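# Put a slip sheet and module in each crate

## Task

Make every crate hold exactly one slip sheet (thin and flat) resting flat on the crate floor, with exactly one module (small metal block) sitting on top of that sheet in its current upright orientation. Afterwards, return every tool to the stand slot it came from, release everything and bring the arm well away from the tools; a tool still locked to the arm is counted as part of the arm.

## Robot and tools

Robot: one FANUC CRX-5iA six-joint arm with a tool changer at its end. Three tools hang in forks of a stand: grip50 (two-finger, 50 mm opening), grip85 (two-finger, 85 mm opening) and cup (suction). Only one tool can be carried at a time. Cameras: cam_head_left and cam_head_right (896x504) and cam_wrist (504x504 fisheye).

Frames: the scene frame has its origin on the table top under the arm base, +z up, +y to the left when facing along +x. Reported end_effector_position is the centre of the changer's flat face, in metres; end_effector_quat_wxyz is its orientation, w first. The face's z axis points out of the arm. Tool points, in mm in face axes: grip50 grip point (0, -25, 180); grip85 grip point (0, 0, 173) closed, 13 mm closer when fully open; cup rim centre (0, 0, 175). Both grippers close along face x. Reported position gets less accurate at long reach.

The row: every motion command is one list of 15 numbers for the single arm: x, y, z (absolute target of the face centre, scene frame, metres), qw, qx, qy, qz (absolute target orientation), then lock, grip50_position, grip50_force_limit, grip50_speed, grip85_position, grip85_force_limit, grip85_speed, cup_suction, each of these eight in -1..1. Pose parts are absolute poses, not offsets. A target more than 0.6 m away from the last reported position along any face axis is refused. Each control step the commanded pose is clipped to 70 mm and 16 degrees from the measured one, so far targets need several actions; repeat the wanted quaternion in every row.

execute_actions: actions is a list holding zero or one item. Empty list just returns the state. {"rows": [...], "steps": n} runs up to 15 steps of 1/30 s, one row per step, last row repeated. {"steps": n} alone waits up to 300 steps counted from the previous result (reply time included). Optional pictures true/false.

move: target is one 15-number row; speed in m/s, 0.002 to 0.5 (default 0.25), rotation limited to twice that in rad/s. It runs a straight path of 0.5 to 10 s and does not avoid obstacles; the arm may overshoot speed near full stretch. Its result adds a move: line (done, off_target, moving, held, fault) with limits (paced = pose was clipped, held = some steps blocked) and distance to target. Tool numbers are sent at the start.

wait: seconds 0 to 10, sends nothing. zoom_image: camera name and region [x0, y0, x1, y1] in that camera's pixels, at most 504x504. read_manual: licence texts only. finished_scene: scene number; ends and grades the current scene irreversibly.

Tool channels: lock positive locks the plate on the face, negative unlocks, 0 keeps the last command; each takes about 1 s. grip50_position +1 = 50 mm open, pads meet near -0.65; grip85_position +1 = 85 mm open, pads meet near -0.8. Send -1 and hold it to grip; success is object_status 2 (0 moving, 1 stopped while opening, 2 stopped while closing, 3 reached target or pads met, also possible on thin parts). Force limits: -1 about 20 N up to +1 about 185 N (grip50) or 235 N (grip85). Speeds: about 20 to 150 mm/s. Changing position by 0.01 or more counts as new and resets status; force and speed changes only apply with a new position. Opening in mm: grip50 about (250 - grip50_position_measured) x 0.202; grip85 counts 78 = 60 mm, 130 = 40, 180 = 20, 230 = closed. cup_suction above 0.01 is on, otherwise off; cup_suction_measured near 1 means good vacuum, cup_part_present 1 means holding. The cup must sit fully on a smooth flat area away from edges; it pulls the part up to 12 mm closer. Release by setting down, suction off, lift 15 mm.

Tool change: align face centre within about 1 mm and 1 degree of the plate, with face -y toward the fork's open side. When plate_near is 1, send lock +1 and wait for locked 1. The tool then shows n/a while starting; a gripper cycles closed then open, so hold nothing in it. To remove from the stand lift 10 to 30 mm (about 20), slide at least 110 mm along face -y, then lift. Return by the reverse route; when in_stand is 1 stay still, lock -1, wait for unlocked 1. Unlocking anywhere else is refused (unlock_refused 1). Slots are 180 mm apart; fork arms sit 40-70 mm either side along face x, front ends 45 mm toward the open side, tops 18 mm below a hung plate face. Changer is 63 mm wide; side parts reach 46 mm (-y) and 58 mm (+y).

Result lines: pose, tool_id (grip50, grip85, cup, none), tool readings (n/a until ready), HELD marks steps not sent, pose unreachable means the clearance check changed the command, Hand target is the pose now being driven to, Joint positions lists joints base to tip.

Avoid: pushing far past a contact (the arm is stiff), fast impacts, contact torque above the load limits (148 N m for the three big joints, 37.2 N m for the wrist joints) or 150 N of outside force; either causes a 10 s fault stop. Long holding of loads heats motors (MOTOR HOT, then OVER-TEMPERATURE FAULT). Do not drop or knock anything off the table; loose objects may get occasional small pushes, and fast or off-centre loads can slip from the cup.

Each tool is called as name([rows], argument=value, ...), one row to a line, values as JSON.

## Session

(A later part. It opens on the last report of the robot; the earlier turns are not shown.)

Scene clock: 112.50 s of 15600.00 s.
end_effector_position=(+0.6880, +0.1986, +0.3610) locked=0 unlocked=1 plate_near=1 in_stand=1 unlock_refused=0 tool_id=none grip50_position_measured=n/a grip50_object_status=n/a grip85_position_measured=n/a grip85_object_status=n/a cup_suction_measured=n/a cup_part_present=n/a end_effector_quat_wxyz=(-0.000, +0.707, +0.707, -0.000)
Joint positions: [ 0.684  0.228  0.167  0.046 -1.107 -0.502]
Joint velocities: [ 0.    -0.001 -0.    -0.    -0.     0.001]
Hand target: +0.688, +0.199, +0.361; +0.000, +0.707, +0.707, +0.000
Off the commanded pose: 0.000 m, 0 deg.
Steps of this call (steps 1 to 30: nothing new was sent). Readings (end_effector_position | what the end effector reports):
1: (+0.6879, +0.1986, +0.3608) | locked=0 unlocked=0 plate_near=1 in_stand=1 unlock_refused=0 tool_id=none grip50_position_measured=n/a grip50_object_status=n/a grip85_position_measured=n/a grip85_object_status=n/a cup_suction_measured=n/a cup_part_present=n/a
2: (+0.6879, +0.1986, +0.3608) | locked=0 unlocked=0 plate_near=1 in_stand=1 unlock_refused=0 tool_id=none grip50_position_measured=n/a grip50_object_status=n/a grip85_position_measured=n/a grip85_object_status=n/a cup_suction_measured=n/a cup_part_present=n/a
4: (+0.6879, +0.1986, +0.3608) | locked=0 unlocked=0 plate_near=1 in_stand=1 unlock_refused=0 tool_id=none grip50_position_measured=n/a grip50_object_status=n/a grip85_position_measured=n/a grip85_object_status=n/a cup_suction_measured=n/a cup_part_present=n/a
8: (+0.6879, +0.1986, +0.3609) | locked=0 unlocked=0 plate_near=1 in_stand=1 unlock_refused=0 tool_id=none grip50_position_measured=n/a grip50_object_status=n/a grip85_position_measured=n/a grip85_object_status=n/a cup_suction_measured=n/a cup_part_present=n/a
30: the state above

move(target=[0.688,0.1986,0.39,0,0.7071,0.7071,0,0,1,0,0,1,-0.4,0.5,0], speed=0.05)

move(target=[0.686,-0.1614,0.39,0,0.7071,0.7071,0,0,1,0,0,1,-0.4,0.5,0], speed=0.2)

move(target=[0.686,-0.1614,0.373,0,0.7071,0.7071,0,0,1,0,0,1,-0.4,0.5,0], speed=0.03)

Scene clock: 118.13 s of 15600.00 s.
end_effector_position=(+0.6880, +0.1986, +0.3899) locked=0 unlocked=1 plate_near=0 in_stand=0 unlock_refused=0 tool_id=none grip50_position_measured=n/a grip50_object_status=n/a grip85_position_measured=n/a grip85_object_status=n/a cup_suction_measured=n/a cup_part_present=n/a end_effector_quat_wxyz=(+0.000, +0.707, +0.707, -0.000)
Joint positions: [ 0.687  0.198  0.193  0.046 -1.163 -0.502]
Joint velocities: [ 0.    -0.001  0.001  0.    -0.    -0.001]
Hand target: +0.688, +0.199, +0.390; +0.000, +0.707, +0.707, -0.000
Off the commanded pose: 0.000 m, 0 deg.
move: done

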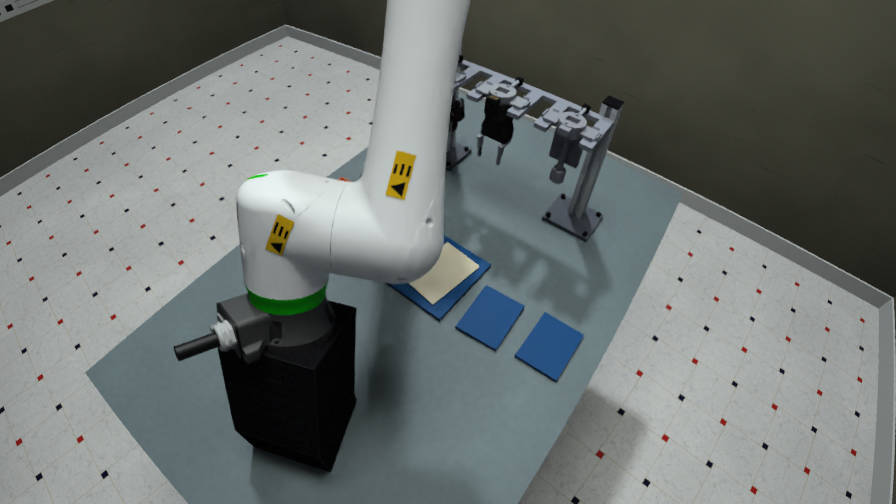

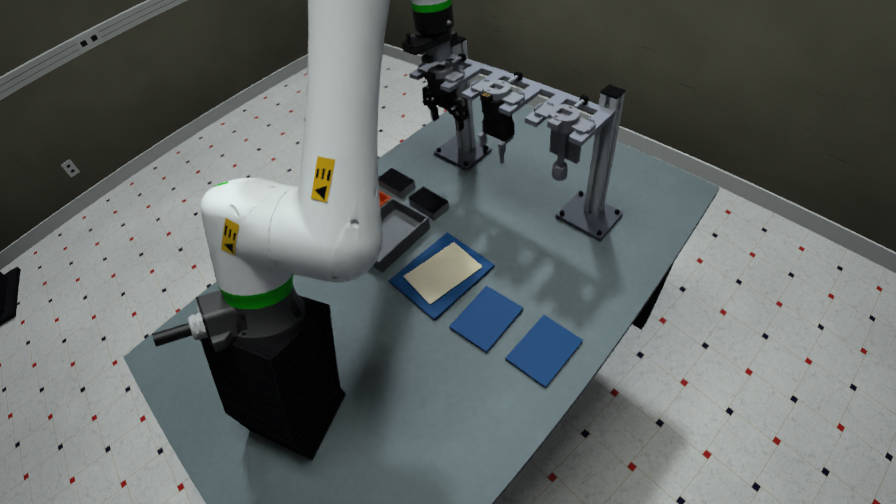

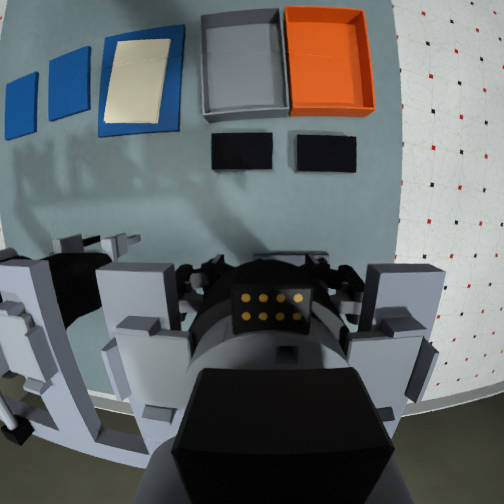

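Scene clock: 120.33 s of 15600.00 s.
end_effector_position=(+0.6846, -0.1609, +0.3904) locked=0 unlocked=1 plate_near=0 in_stand=0 unlock_refused=0 tool_id=none grip50_position_measured=n/a grip50_object_status=n/a grip85_position_measured=n/a grip85_object_status=n/a cup_suction_measured=n/a cup_part_present=n/a end_effector_quat_wxyz=(-0.002, +0.707, +0.707, +0.000)
Joint positions: [ 0.004  0.306  0.284 -0.234 -1.216  0.235]
Joint velocities: [-0.001 -0.     0.001 -0.    -0.     0.   ]
Hand target: +0.685, -0.161, +0.390; -0.002, +0.707, +0.707, +0.000
Off the commanded pose: 0.002 m, 0 deg.
move: done

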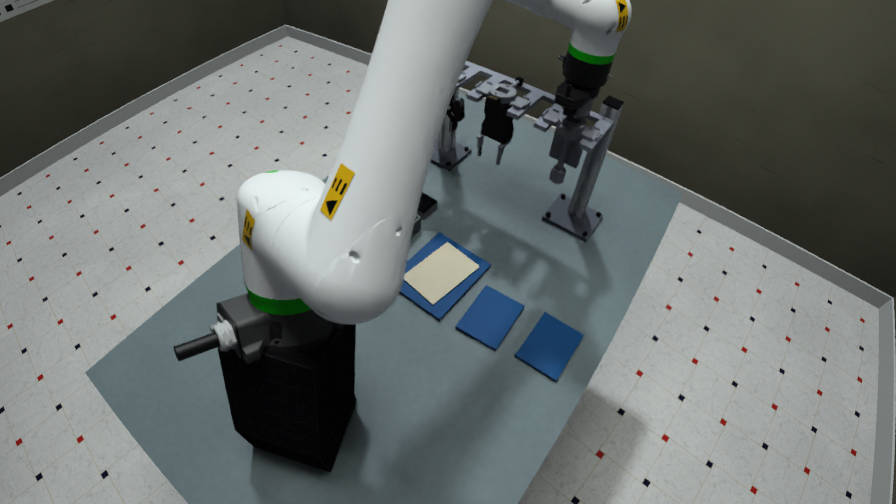

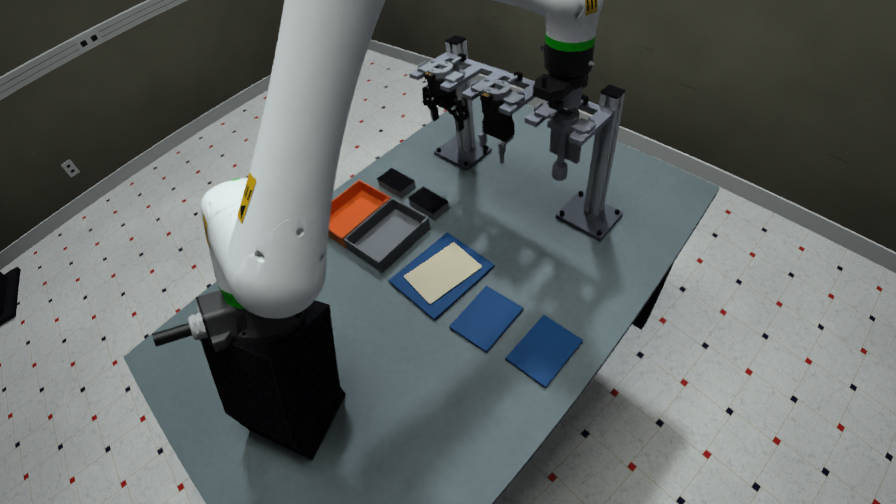

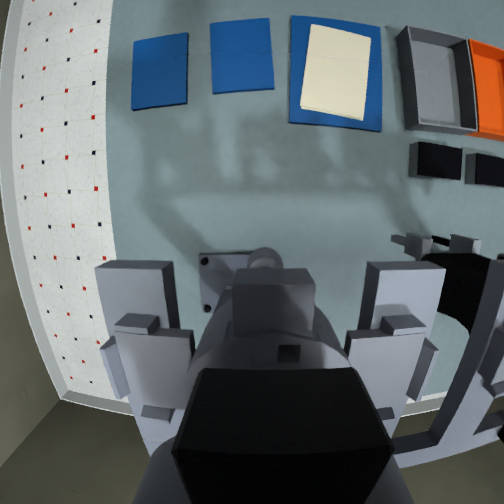

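Scene clock: 121.17 s of 15600.00 s.
end_effector_position=(+0.6860, -0.1614, +0.3730) locked=0 unlocked=1 plate_near=0 in_stand=0 unlock_refused=0 tool_id=none grip50_position_measured=n/a grip50_object_status=n/a grip85_position_measured=n/a grip85_object_status=n/a cup_suction_measured=n/a cup_part_present=n/a end_effector_quat_wxyz=(+0.000, +0.707, +0.707, +0.000)
Joint positions: [ 0.011  0.324  0.271 -0.232 -1.181  0.236]
Joint velocities: [ 0.002  0.    -0.002  0.     0.     0.   ]
Hand target: +0.686, -0.161, +0.373; -0.000, +0.707, +0.707, +0.000
Off the commanded pose: 0.000 m, 0 deg.
move: done

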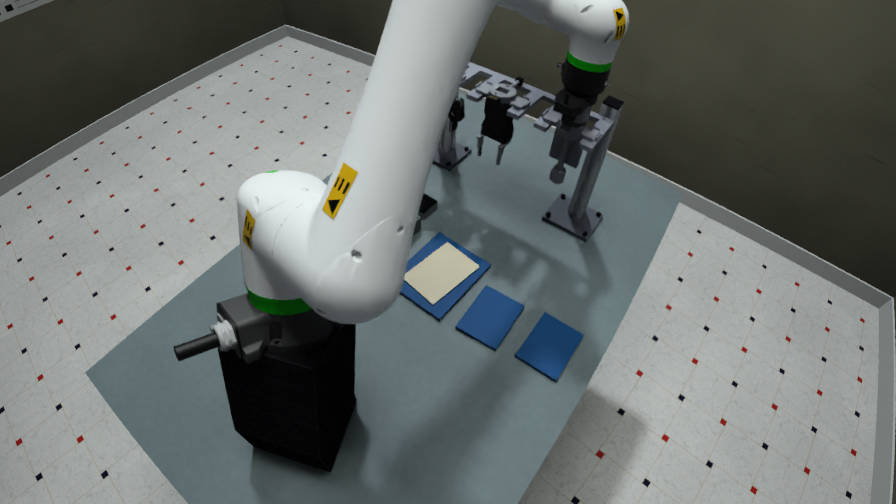

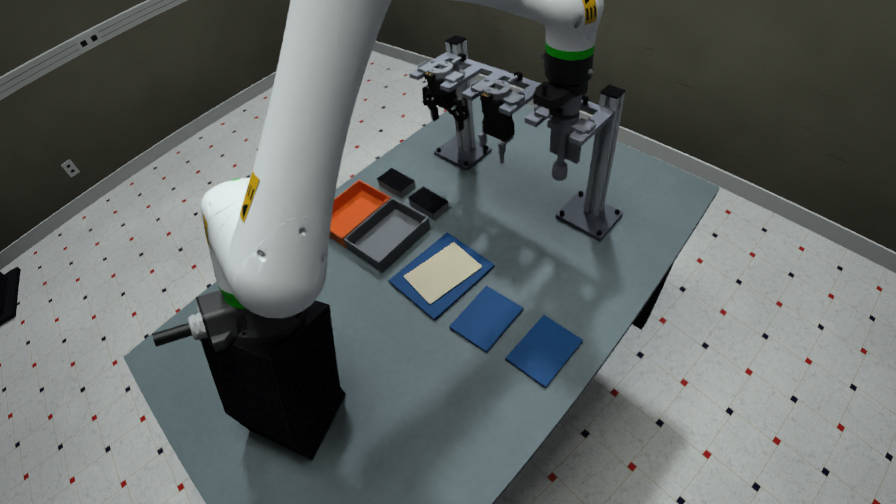

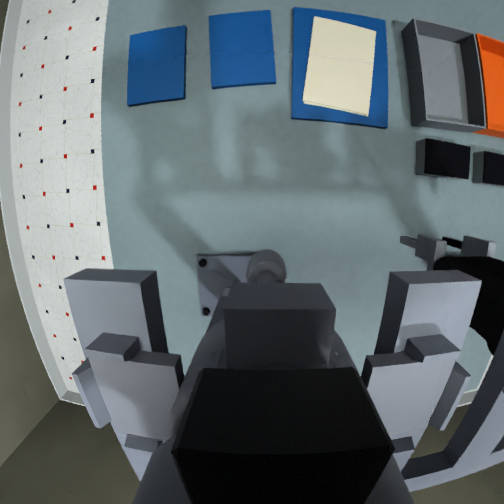

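move(target=[0.684,-0.1606,0.373,0,0.711,0.7031,0,0,1,0,0,1,-0.4,0.5,0], speed=0.02)

move(target=[0.684,-0.1606,0.3695,0,0.711,0.7031,0,0,1,0,0,1,-0.4,0.5,0], speed=0.005)

move(target=[0.684,-0.1606,0.361,0,0.711,0.7031,0,0,1,0,0,1,-0.4,0.5,0], speed=0.008)

Scene clock: 128.77 s of 15600.00 s.
end_effector_position=(+0.6840, -0.1606, +0.3730) locked=0 unlocked=1 plate_near=0 in_stand=0 unlock_refused=0 tool_id=none grip50_position_measured=n/a grip50_object_status=n/a grip85_position_measured=n/a grip85_object_status=n/a cup_suction_measured=n/a cup_part_present=n/a end_effector_quat_wxyz=(-0.000, +0.711, +0.703, +0.000)
Joint positions: [ 0.012  0.319  0.263 -0.232 -1.178  0.224]
Joint velocities: [ 0.001  0.001  0.     0.     0.    -0.001]
Hand target: +0.684, -0.161, +0.373; +0.000, +0.711, +0.703, +0.000
Off the commanded pose: 0.000 m, 0 deg.
move: done

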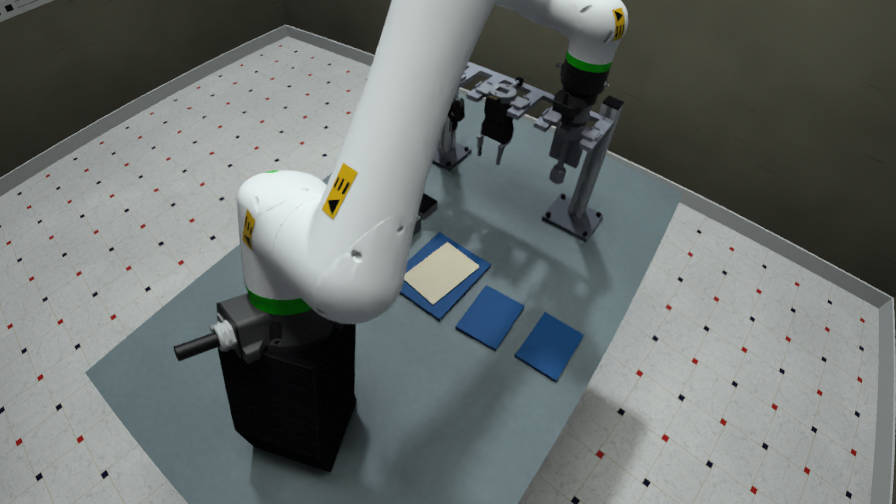

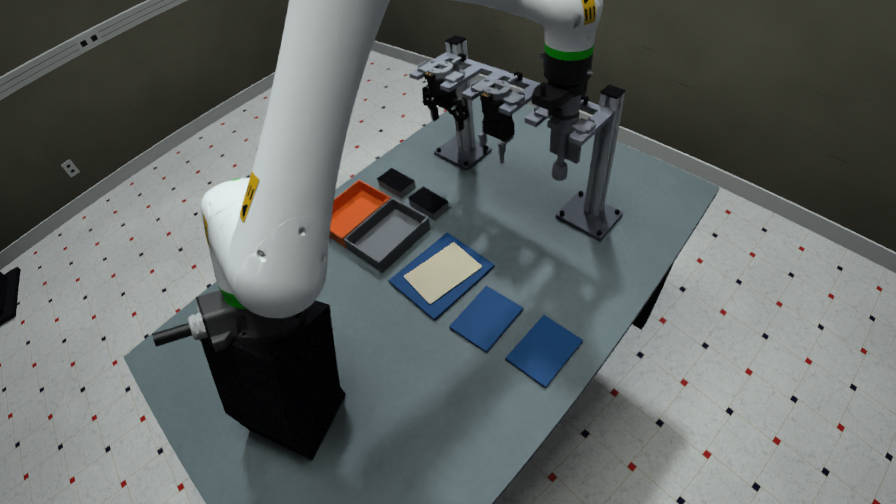

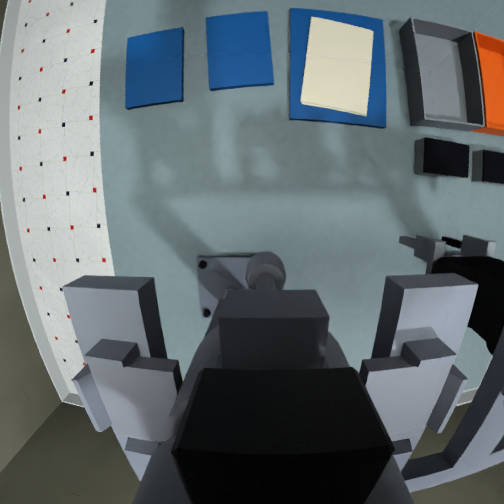

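Scene clock: 129.70 s of 15600.00 s.
end_effector_position=(+0.6840, -0.1606, +0.3695) locked=0 unlocked=1 plate_near=0 in_stand=0 unlock_refused=0 tool_id=none grip50_position_measured=n/a grip50_object_status=n/a grip85_position_measured=n/a grip85_object_status=n/a cup_suction_measured=n/a cup_part_present=n/a end_effector_quat_wxyz=(+0.000, +0.711, +0.703, +0.000)
Joint positions: [ 0.013  0.322  0.26  -0.232 -1.171  0.224]
Joint velocities: [-0.001  0.001 -0.    -0.    -0.     0.   ]
Hand target: +0.684, -0.161, +0.370; -0.000, +0.711, +0.703, +0.000
Off the commanded pose: 0.000 m, 0 deg.
move: done

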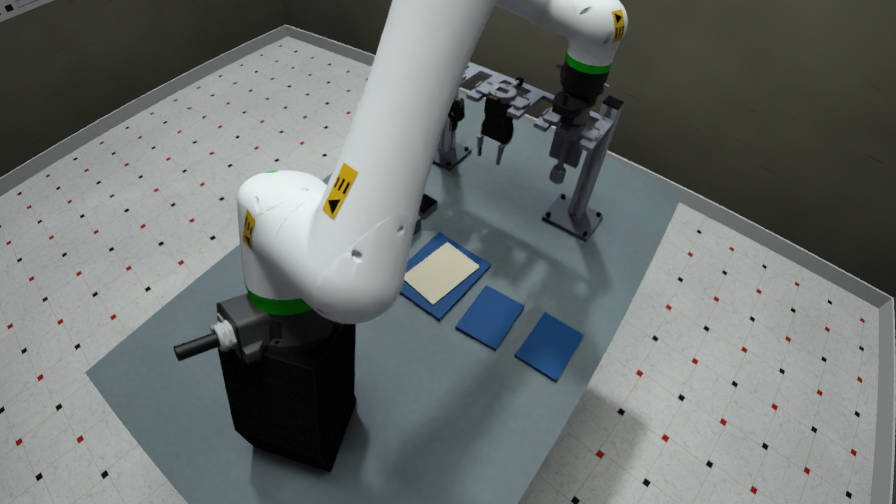

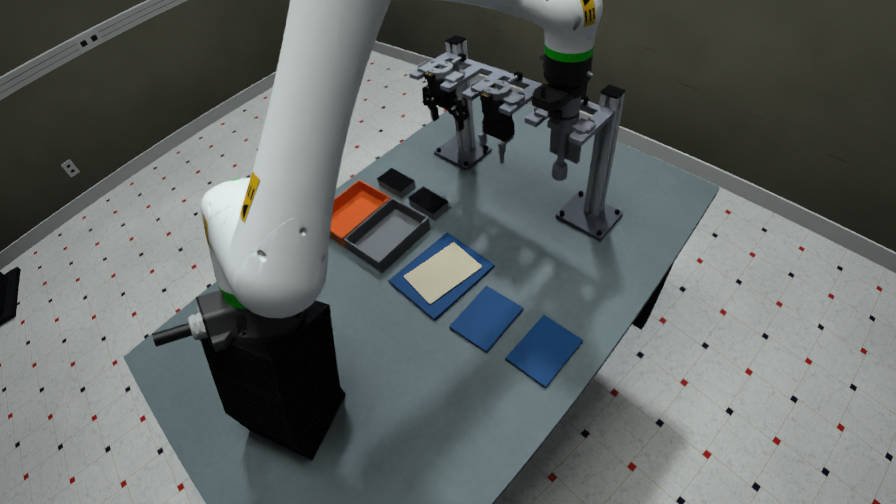

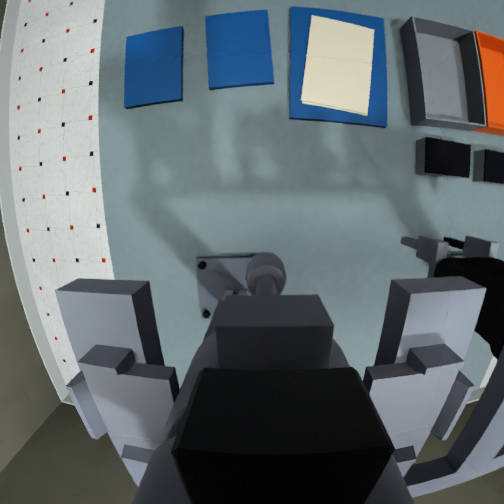

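Scene clock: 131.00 s of 15600.00 s.
end_effector_position=(+0.6840, -0.1606, +0.3611) locked=0 unlocked=1 plate_near=1 in_stand=1 unlock_refused=0 tool_id=none grip50_position_measured=n/a grip50_object_status=n/a grip85_position_measured=n/a grip85_object_status=n/a cup_suction_measured=n/a cup_part_present=n/a end_effector_quat_wxyz=(+0.000, +0.711, +0.703, +0.000)
Joint positions: [ 0.016  0.331  0.253 -0.232 -1.155  0.225]
Joint velocities: [ 0.001 -0.    -0.001 -0.    -0.     0.001]
Hand target: +0.684, -0.161, +0.361; -0.000, +0.711, +0.703, +0.000
Off the commanded pose: 0.000 m, 0 deg.
move: done

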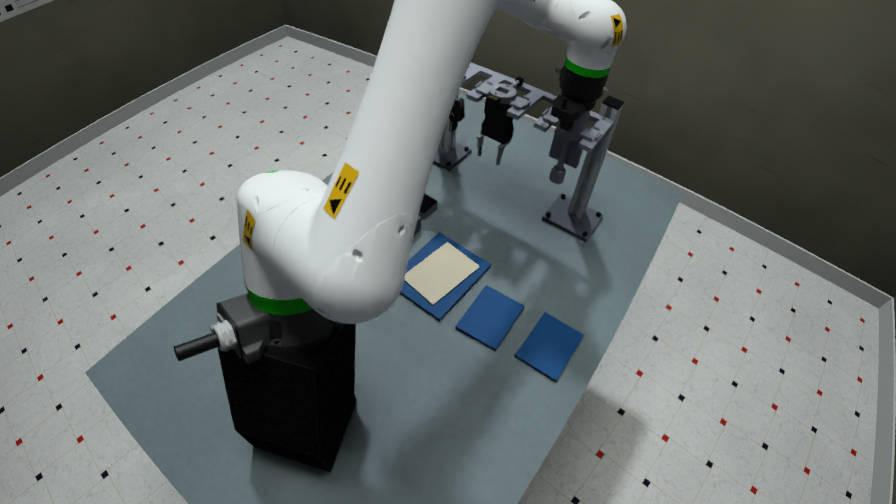

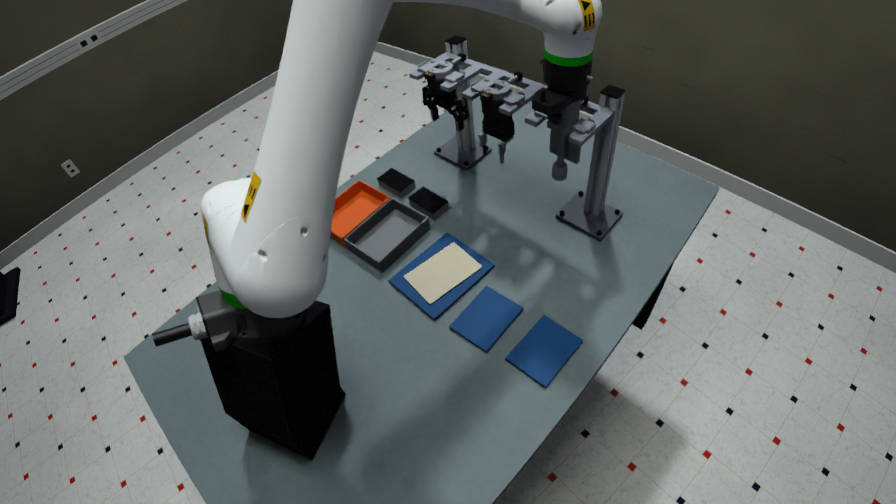

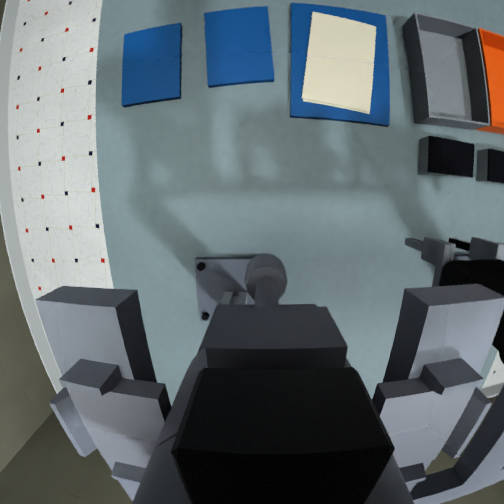

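execute_actions([
  {"rows":[[0.684,-0.1606,0.361,0,0.711,0.7031,0,1,1,0,0,1,-0.4,0.5,0]],"steps":15},
], pictures=false)

execute_actions([
  {"steps":25},
], pictures=false)

move(target=[0.684,-0.1606,0.381,0,0.711,0.7031,0,0,1,0,0,1,-0.4,0.5,0], speed=0.05)

move(target=[0.554,-0.159,0.381,0,0.711,0.7031,0,0,1,0,0,1,-0.4,0.5,0], speed=0.1)

move(target=[0.49,-0.03,0.30,0,0.7071,0.7071,0,0,1,0,0,1,-0.4,0.5,0], speed=0.2)

Scene clock: 142.37 s of 15600.00 s.
end_effector_position=(+0.6840, -0.1606, +0.3610) locked=0 unlocked=0 plate_near=1 in_stand=1 unlock_refused=0 tool_id=none grip50_position_measured=n/a grip50_object_status=n/a grip85_position_measured=n/a grip85_object_status=n/a cup_suction_measured=n/a cup_part_present=n/a end_effector_quat_wxyz=(-0.000, +0.711, +0.703, +0.000)
Joint positions: [ 0.016  0.331  0.253 -0.232 -1.155  0.225]
Joint velocities: [ 0.001  0.     0.    -0.    -0.     0.   ]
Hand target: +0.684, -0.161, +0.361; -0.000, +0.711, +0.703, +0.000
Off the commanded pose: 0.000 m, 0 deg.
Steps of this call (steps 1 to 326: nothing new was sent; steps 327 to 341: all 15 steps of this action). Readings (end_effector_position | what the end effector reports):
327: (+0.6840, -0.1606, +0.3610) | locked=0 unlocked=0 plate_near=1 in_stand=1 unlock_refused=0 tool_id=none grip50_position_measured=n/a grip50_object_status=n/a grip85_position_measured=n/a grip85_object_status=n/a cup_suction_measured=n/a cup_part_present=n/a
328: (+0.6840, -0.1606, +0.3610) | locked=0 unlocked=0 plate_near=1 in_stand=1 unlock_refused=0 tool_id=none grip50_position_measured=n/a grip50_object_status=n/a grip85_position_measured=n/a grip85_object_status=n/a cup_suction_measured=n/a cup_part_present=n/a
330: (+0.6840, -0.1606, +0.3610) | locked=0 unlocked=0 plate_near=1 in_stand=1 unlock_refused=0 tool_id=none grip50_position_measured=n/a grip50_object_status=n/a grip85_position_measured=n/a grip85_object_status=n/a cup_suction_measured=n/a cup_part_present=n/a
334: (+0.6840, -0.1606, +0.3610) | locked=0 unlocked=0 plate_near=1 in_stand=1 unlock_refused=0 tool_id=none grip50_position_measured=n/a grip50_object_status=n/a grip85_position_measured=n/a grip85_object_status=n/a cup_suction_measured=n/a cup_part_present=n/a
341: the state above

Scene clock: 143.20 s of 15600.00 s.
end_effector_position=(+0.6840, -0.1606, +0.3610) locked=1 unlocked=0 plate_near=1 in_stand=1 unlock_refused=0 tool_id=cup grip50_position_measured=n/a grip50_object_status=n/a grip85_position_measured=n/a grip85_object_status=n/a cup_suction_measured=n/a cup_part_present=n/a end_effector_quat_wxyz=(-0.000, +0.711, +0.703, -0.000)
Joint positions: [ 0.016  0.331  0.253 -0.232 -1.155  0.225]
Joint velocities: [ 0.001 -0.     0.     0.    -0.    -0.   ]
Hand target: +0.684, -0.161, +0.361; -0.000, +0.711, +0.703, +0.000
Off the commanded pose: 0.000 m, 0 deg.
Steps of this call (steps 1 to 25: nothing new was sent). Readings (end_effector_position | what the end effector reports):
1: (+0.6840, -0.1606, +0.3610) | locked=0 unlocked=0 plate_near=1 in_stand=1 unlock_refused=0 tool_id=none grip50_position_measured=n/a grip50_object_status=n/a grip85_position_measured=n/a grip85_object_status=n/a cup_suction_measured=n/a cup_part_present=n/a
2: (+0.6840, -0.1606, +0.3610) | locked=0 unlocked=0 plate_near=1 in_stand=1 unlock_refused=0 tool_id=none grip50_position_measured=n/a grip50_object_status=n/a grip85_position_measured=n/a grip85_object_status=n/a cup_suction_measured=n/a cup_part_present=n/a
4: (+0.6840, -0.1606, +0.3610) | locked=0 unlocked=0 plate_near=1 in_stand=1 unlock_refused=0 tool_id=none grip50_position_measured=n/a grip50_object_status=n/a grip85_position_measured=n/a grip85_object_status=n/a cup_suction_measured=n/a cup_part_present=n/a
8: (+0.6840, -0.1606, +0.3610) | locked=0 unlocked=0 plate_near=1 in_stand=1 unlock_refused=0 tool_id=none grip50_position_measured=n/a grip50_object_status=n/a grip85_position_measured=n/a grip85_object_status=n/a cup_suction_measured=n/a cup_part_present=n/a
25: the state above

Scene clock: 143.93 s of 15600.00 s.
end_effector_position=(+0.6840, -0.1606, +0.3810) locked=1 unlocked=0 plate_near=1 in_stand=0 unlock_refused=0 tool_id=cup grip50_position_measured=n/a grip50_object_status=n/a grip85_position_measured=n/a grip85_object_status=n/a cup_suction_measured=0.01 cup_part_present=0 end_effector_quat_wxyz=(-0.000, +0.711, +0.703, -0.000)
Joint positions: [ 0.009  0.311  0.27  -0.231 -1.193  0.223]
Joint velocities: [-0.001 -0.001  0.    -0.    -0.     0.   ]
Hand target: +0.684, -0.161, +0.381; +0.000, +0.711, +0.703, -0.000
Off the commanded pose: 0.000 m, 0 deg.
move: done

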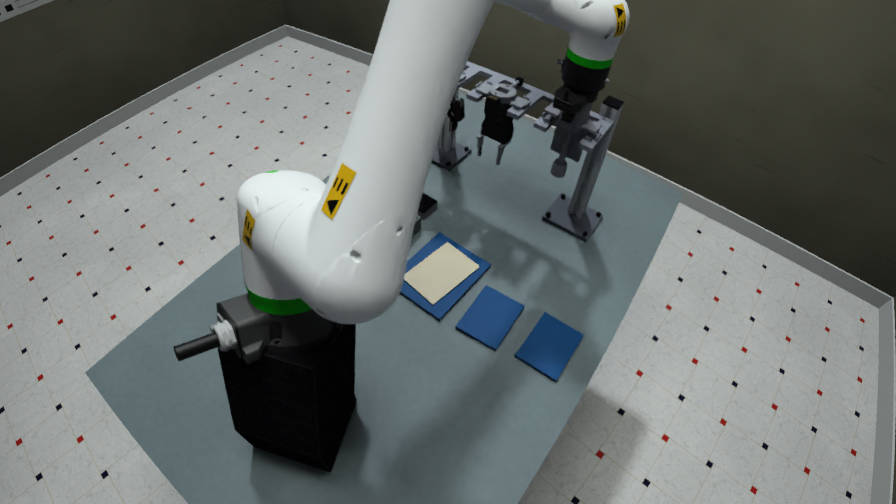

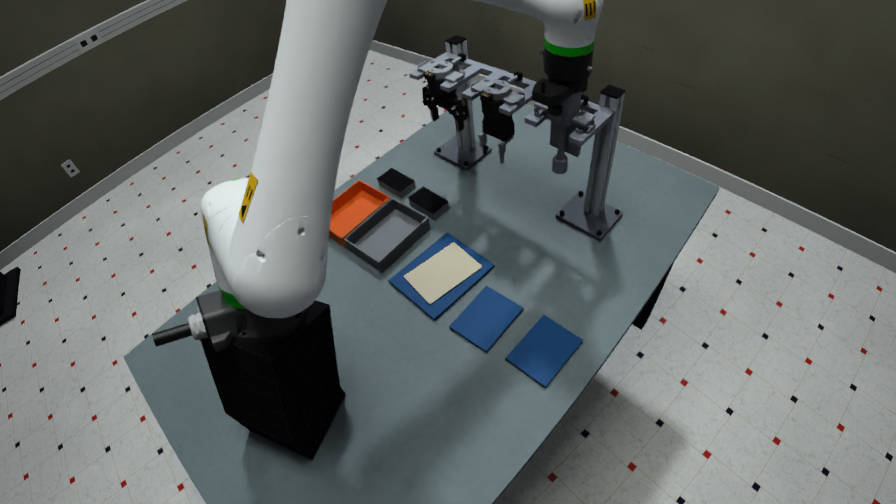

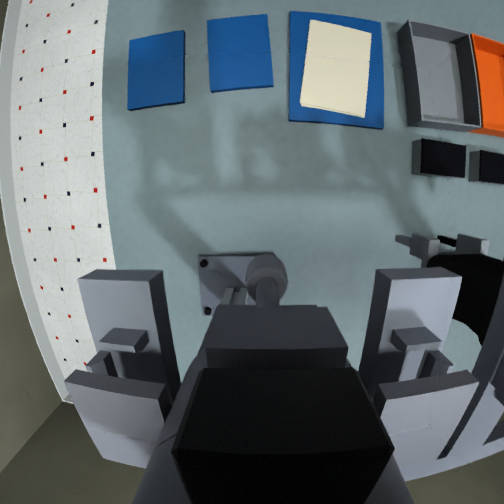

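Scene clock: 145.57 s of 15600.00 s.
end_effector_position=(+0.5539, -0.1586, +0.3810) locked=1 unlocked=0 plate_near=1 in_stand=0 unlock_refused=0 tool_id=cup grip50_position_measured=n/a grip50_object_status=n/a grip85_position_measured=n/a grip85_object_status=n/a cup_suction_measured=0.01 cup_part_present=0 end_effector_quat_wxyz=(-0.000, +0.711, +0.703, +0.000)
Joint positions: [-0.032  0.057 -0.131 -0.263 -1.06   0.308]
Joint velocities: [-0.001 -0.    -0.002  0.    -0.     0.   ]
Hand target: +0.554, -0.159, +0.381; -0.000, +0.711, +0.703, +0.000
Off the commanded pose: 0.000 m, 0 deg.
move: done

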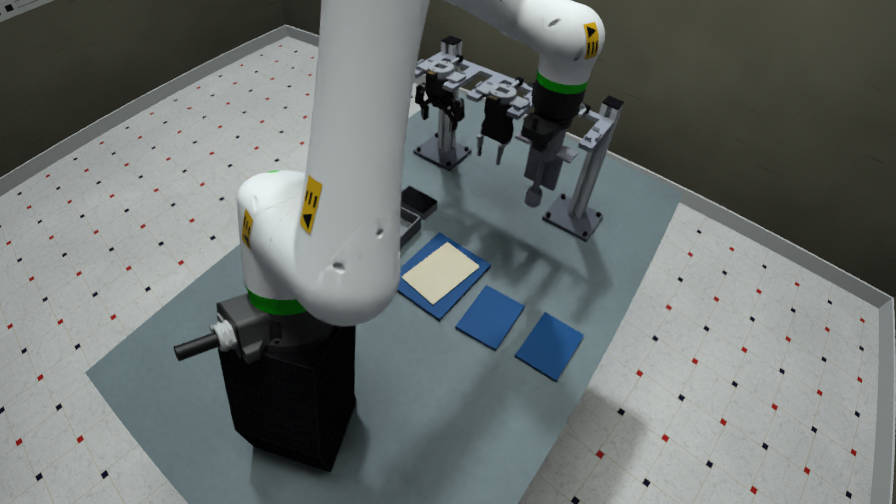

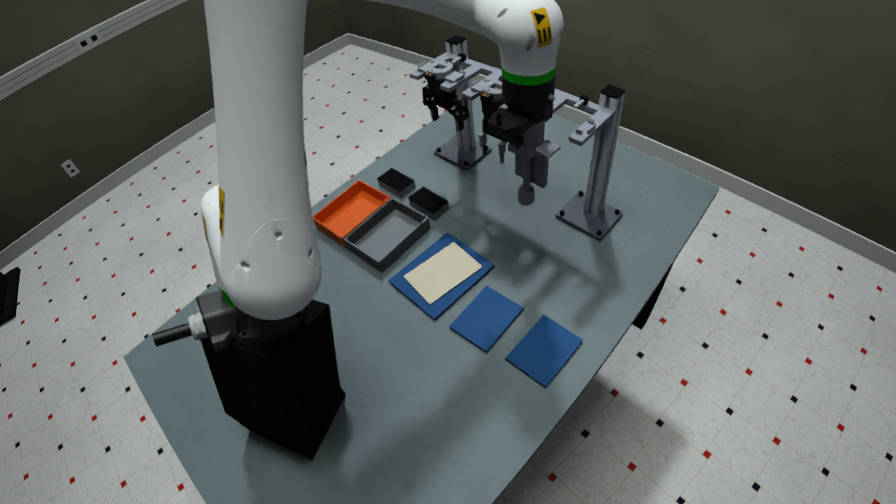

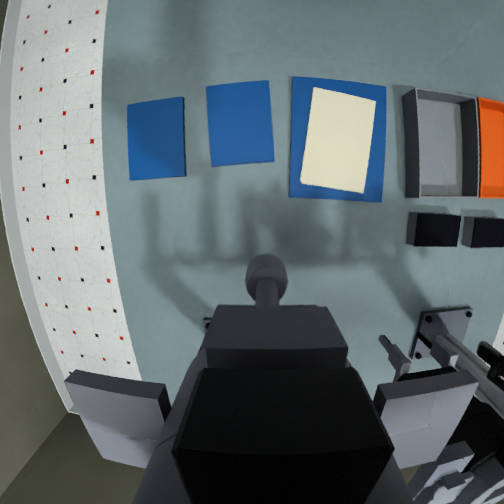

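Scene clock: 146.83 s of 15600.00 s.
end_effector_position=(+0.4904, -0.0302, +0.3000) locked=1 unlocked=0 plate_near=1 in_stand=0 unlock_refused=0 tool_id=cup grip50_position_measured=n/a grip50_object_status=n/a grip85_position_measured=n/a grip85_object_status=n/a cup_suction_measured=0.01 cup_part_present=0 end_effector_quat_wxyz=(+0.001, +0.707, +0.707, -0.000)
Joint positions: [ 0.33  -0.08  -0.5   -0.14  -0.762 -0.052]
Joint velocities: [ 0.001 -0.001 -0.001  0.001  0.001 -0.001]
Hand target: +0.490, -0.030, +0.300; +0.001, +0.707, +0.707, -0.000
Off the commanded pose: 0.000 m, 0 deg.
move: done

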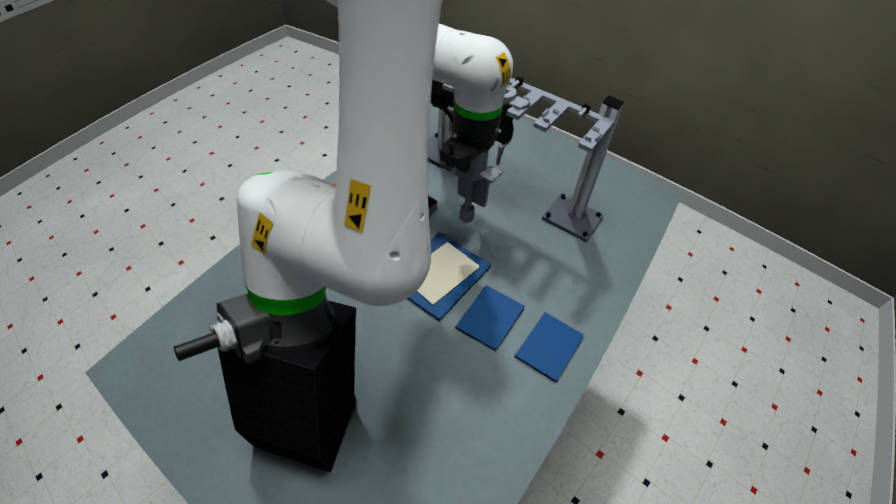

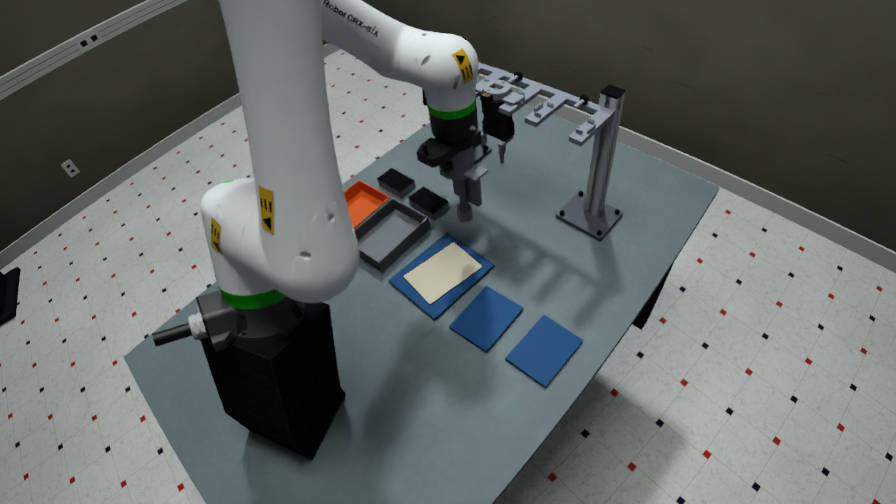

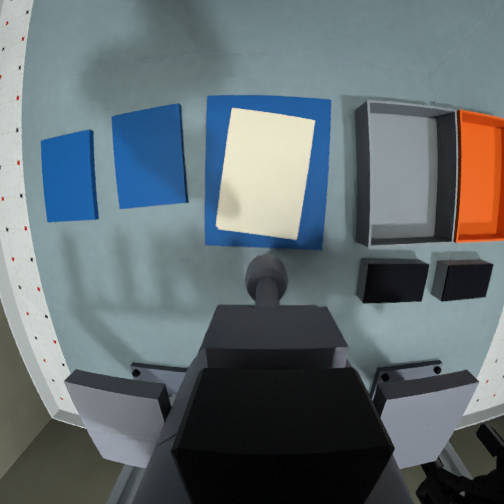

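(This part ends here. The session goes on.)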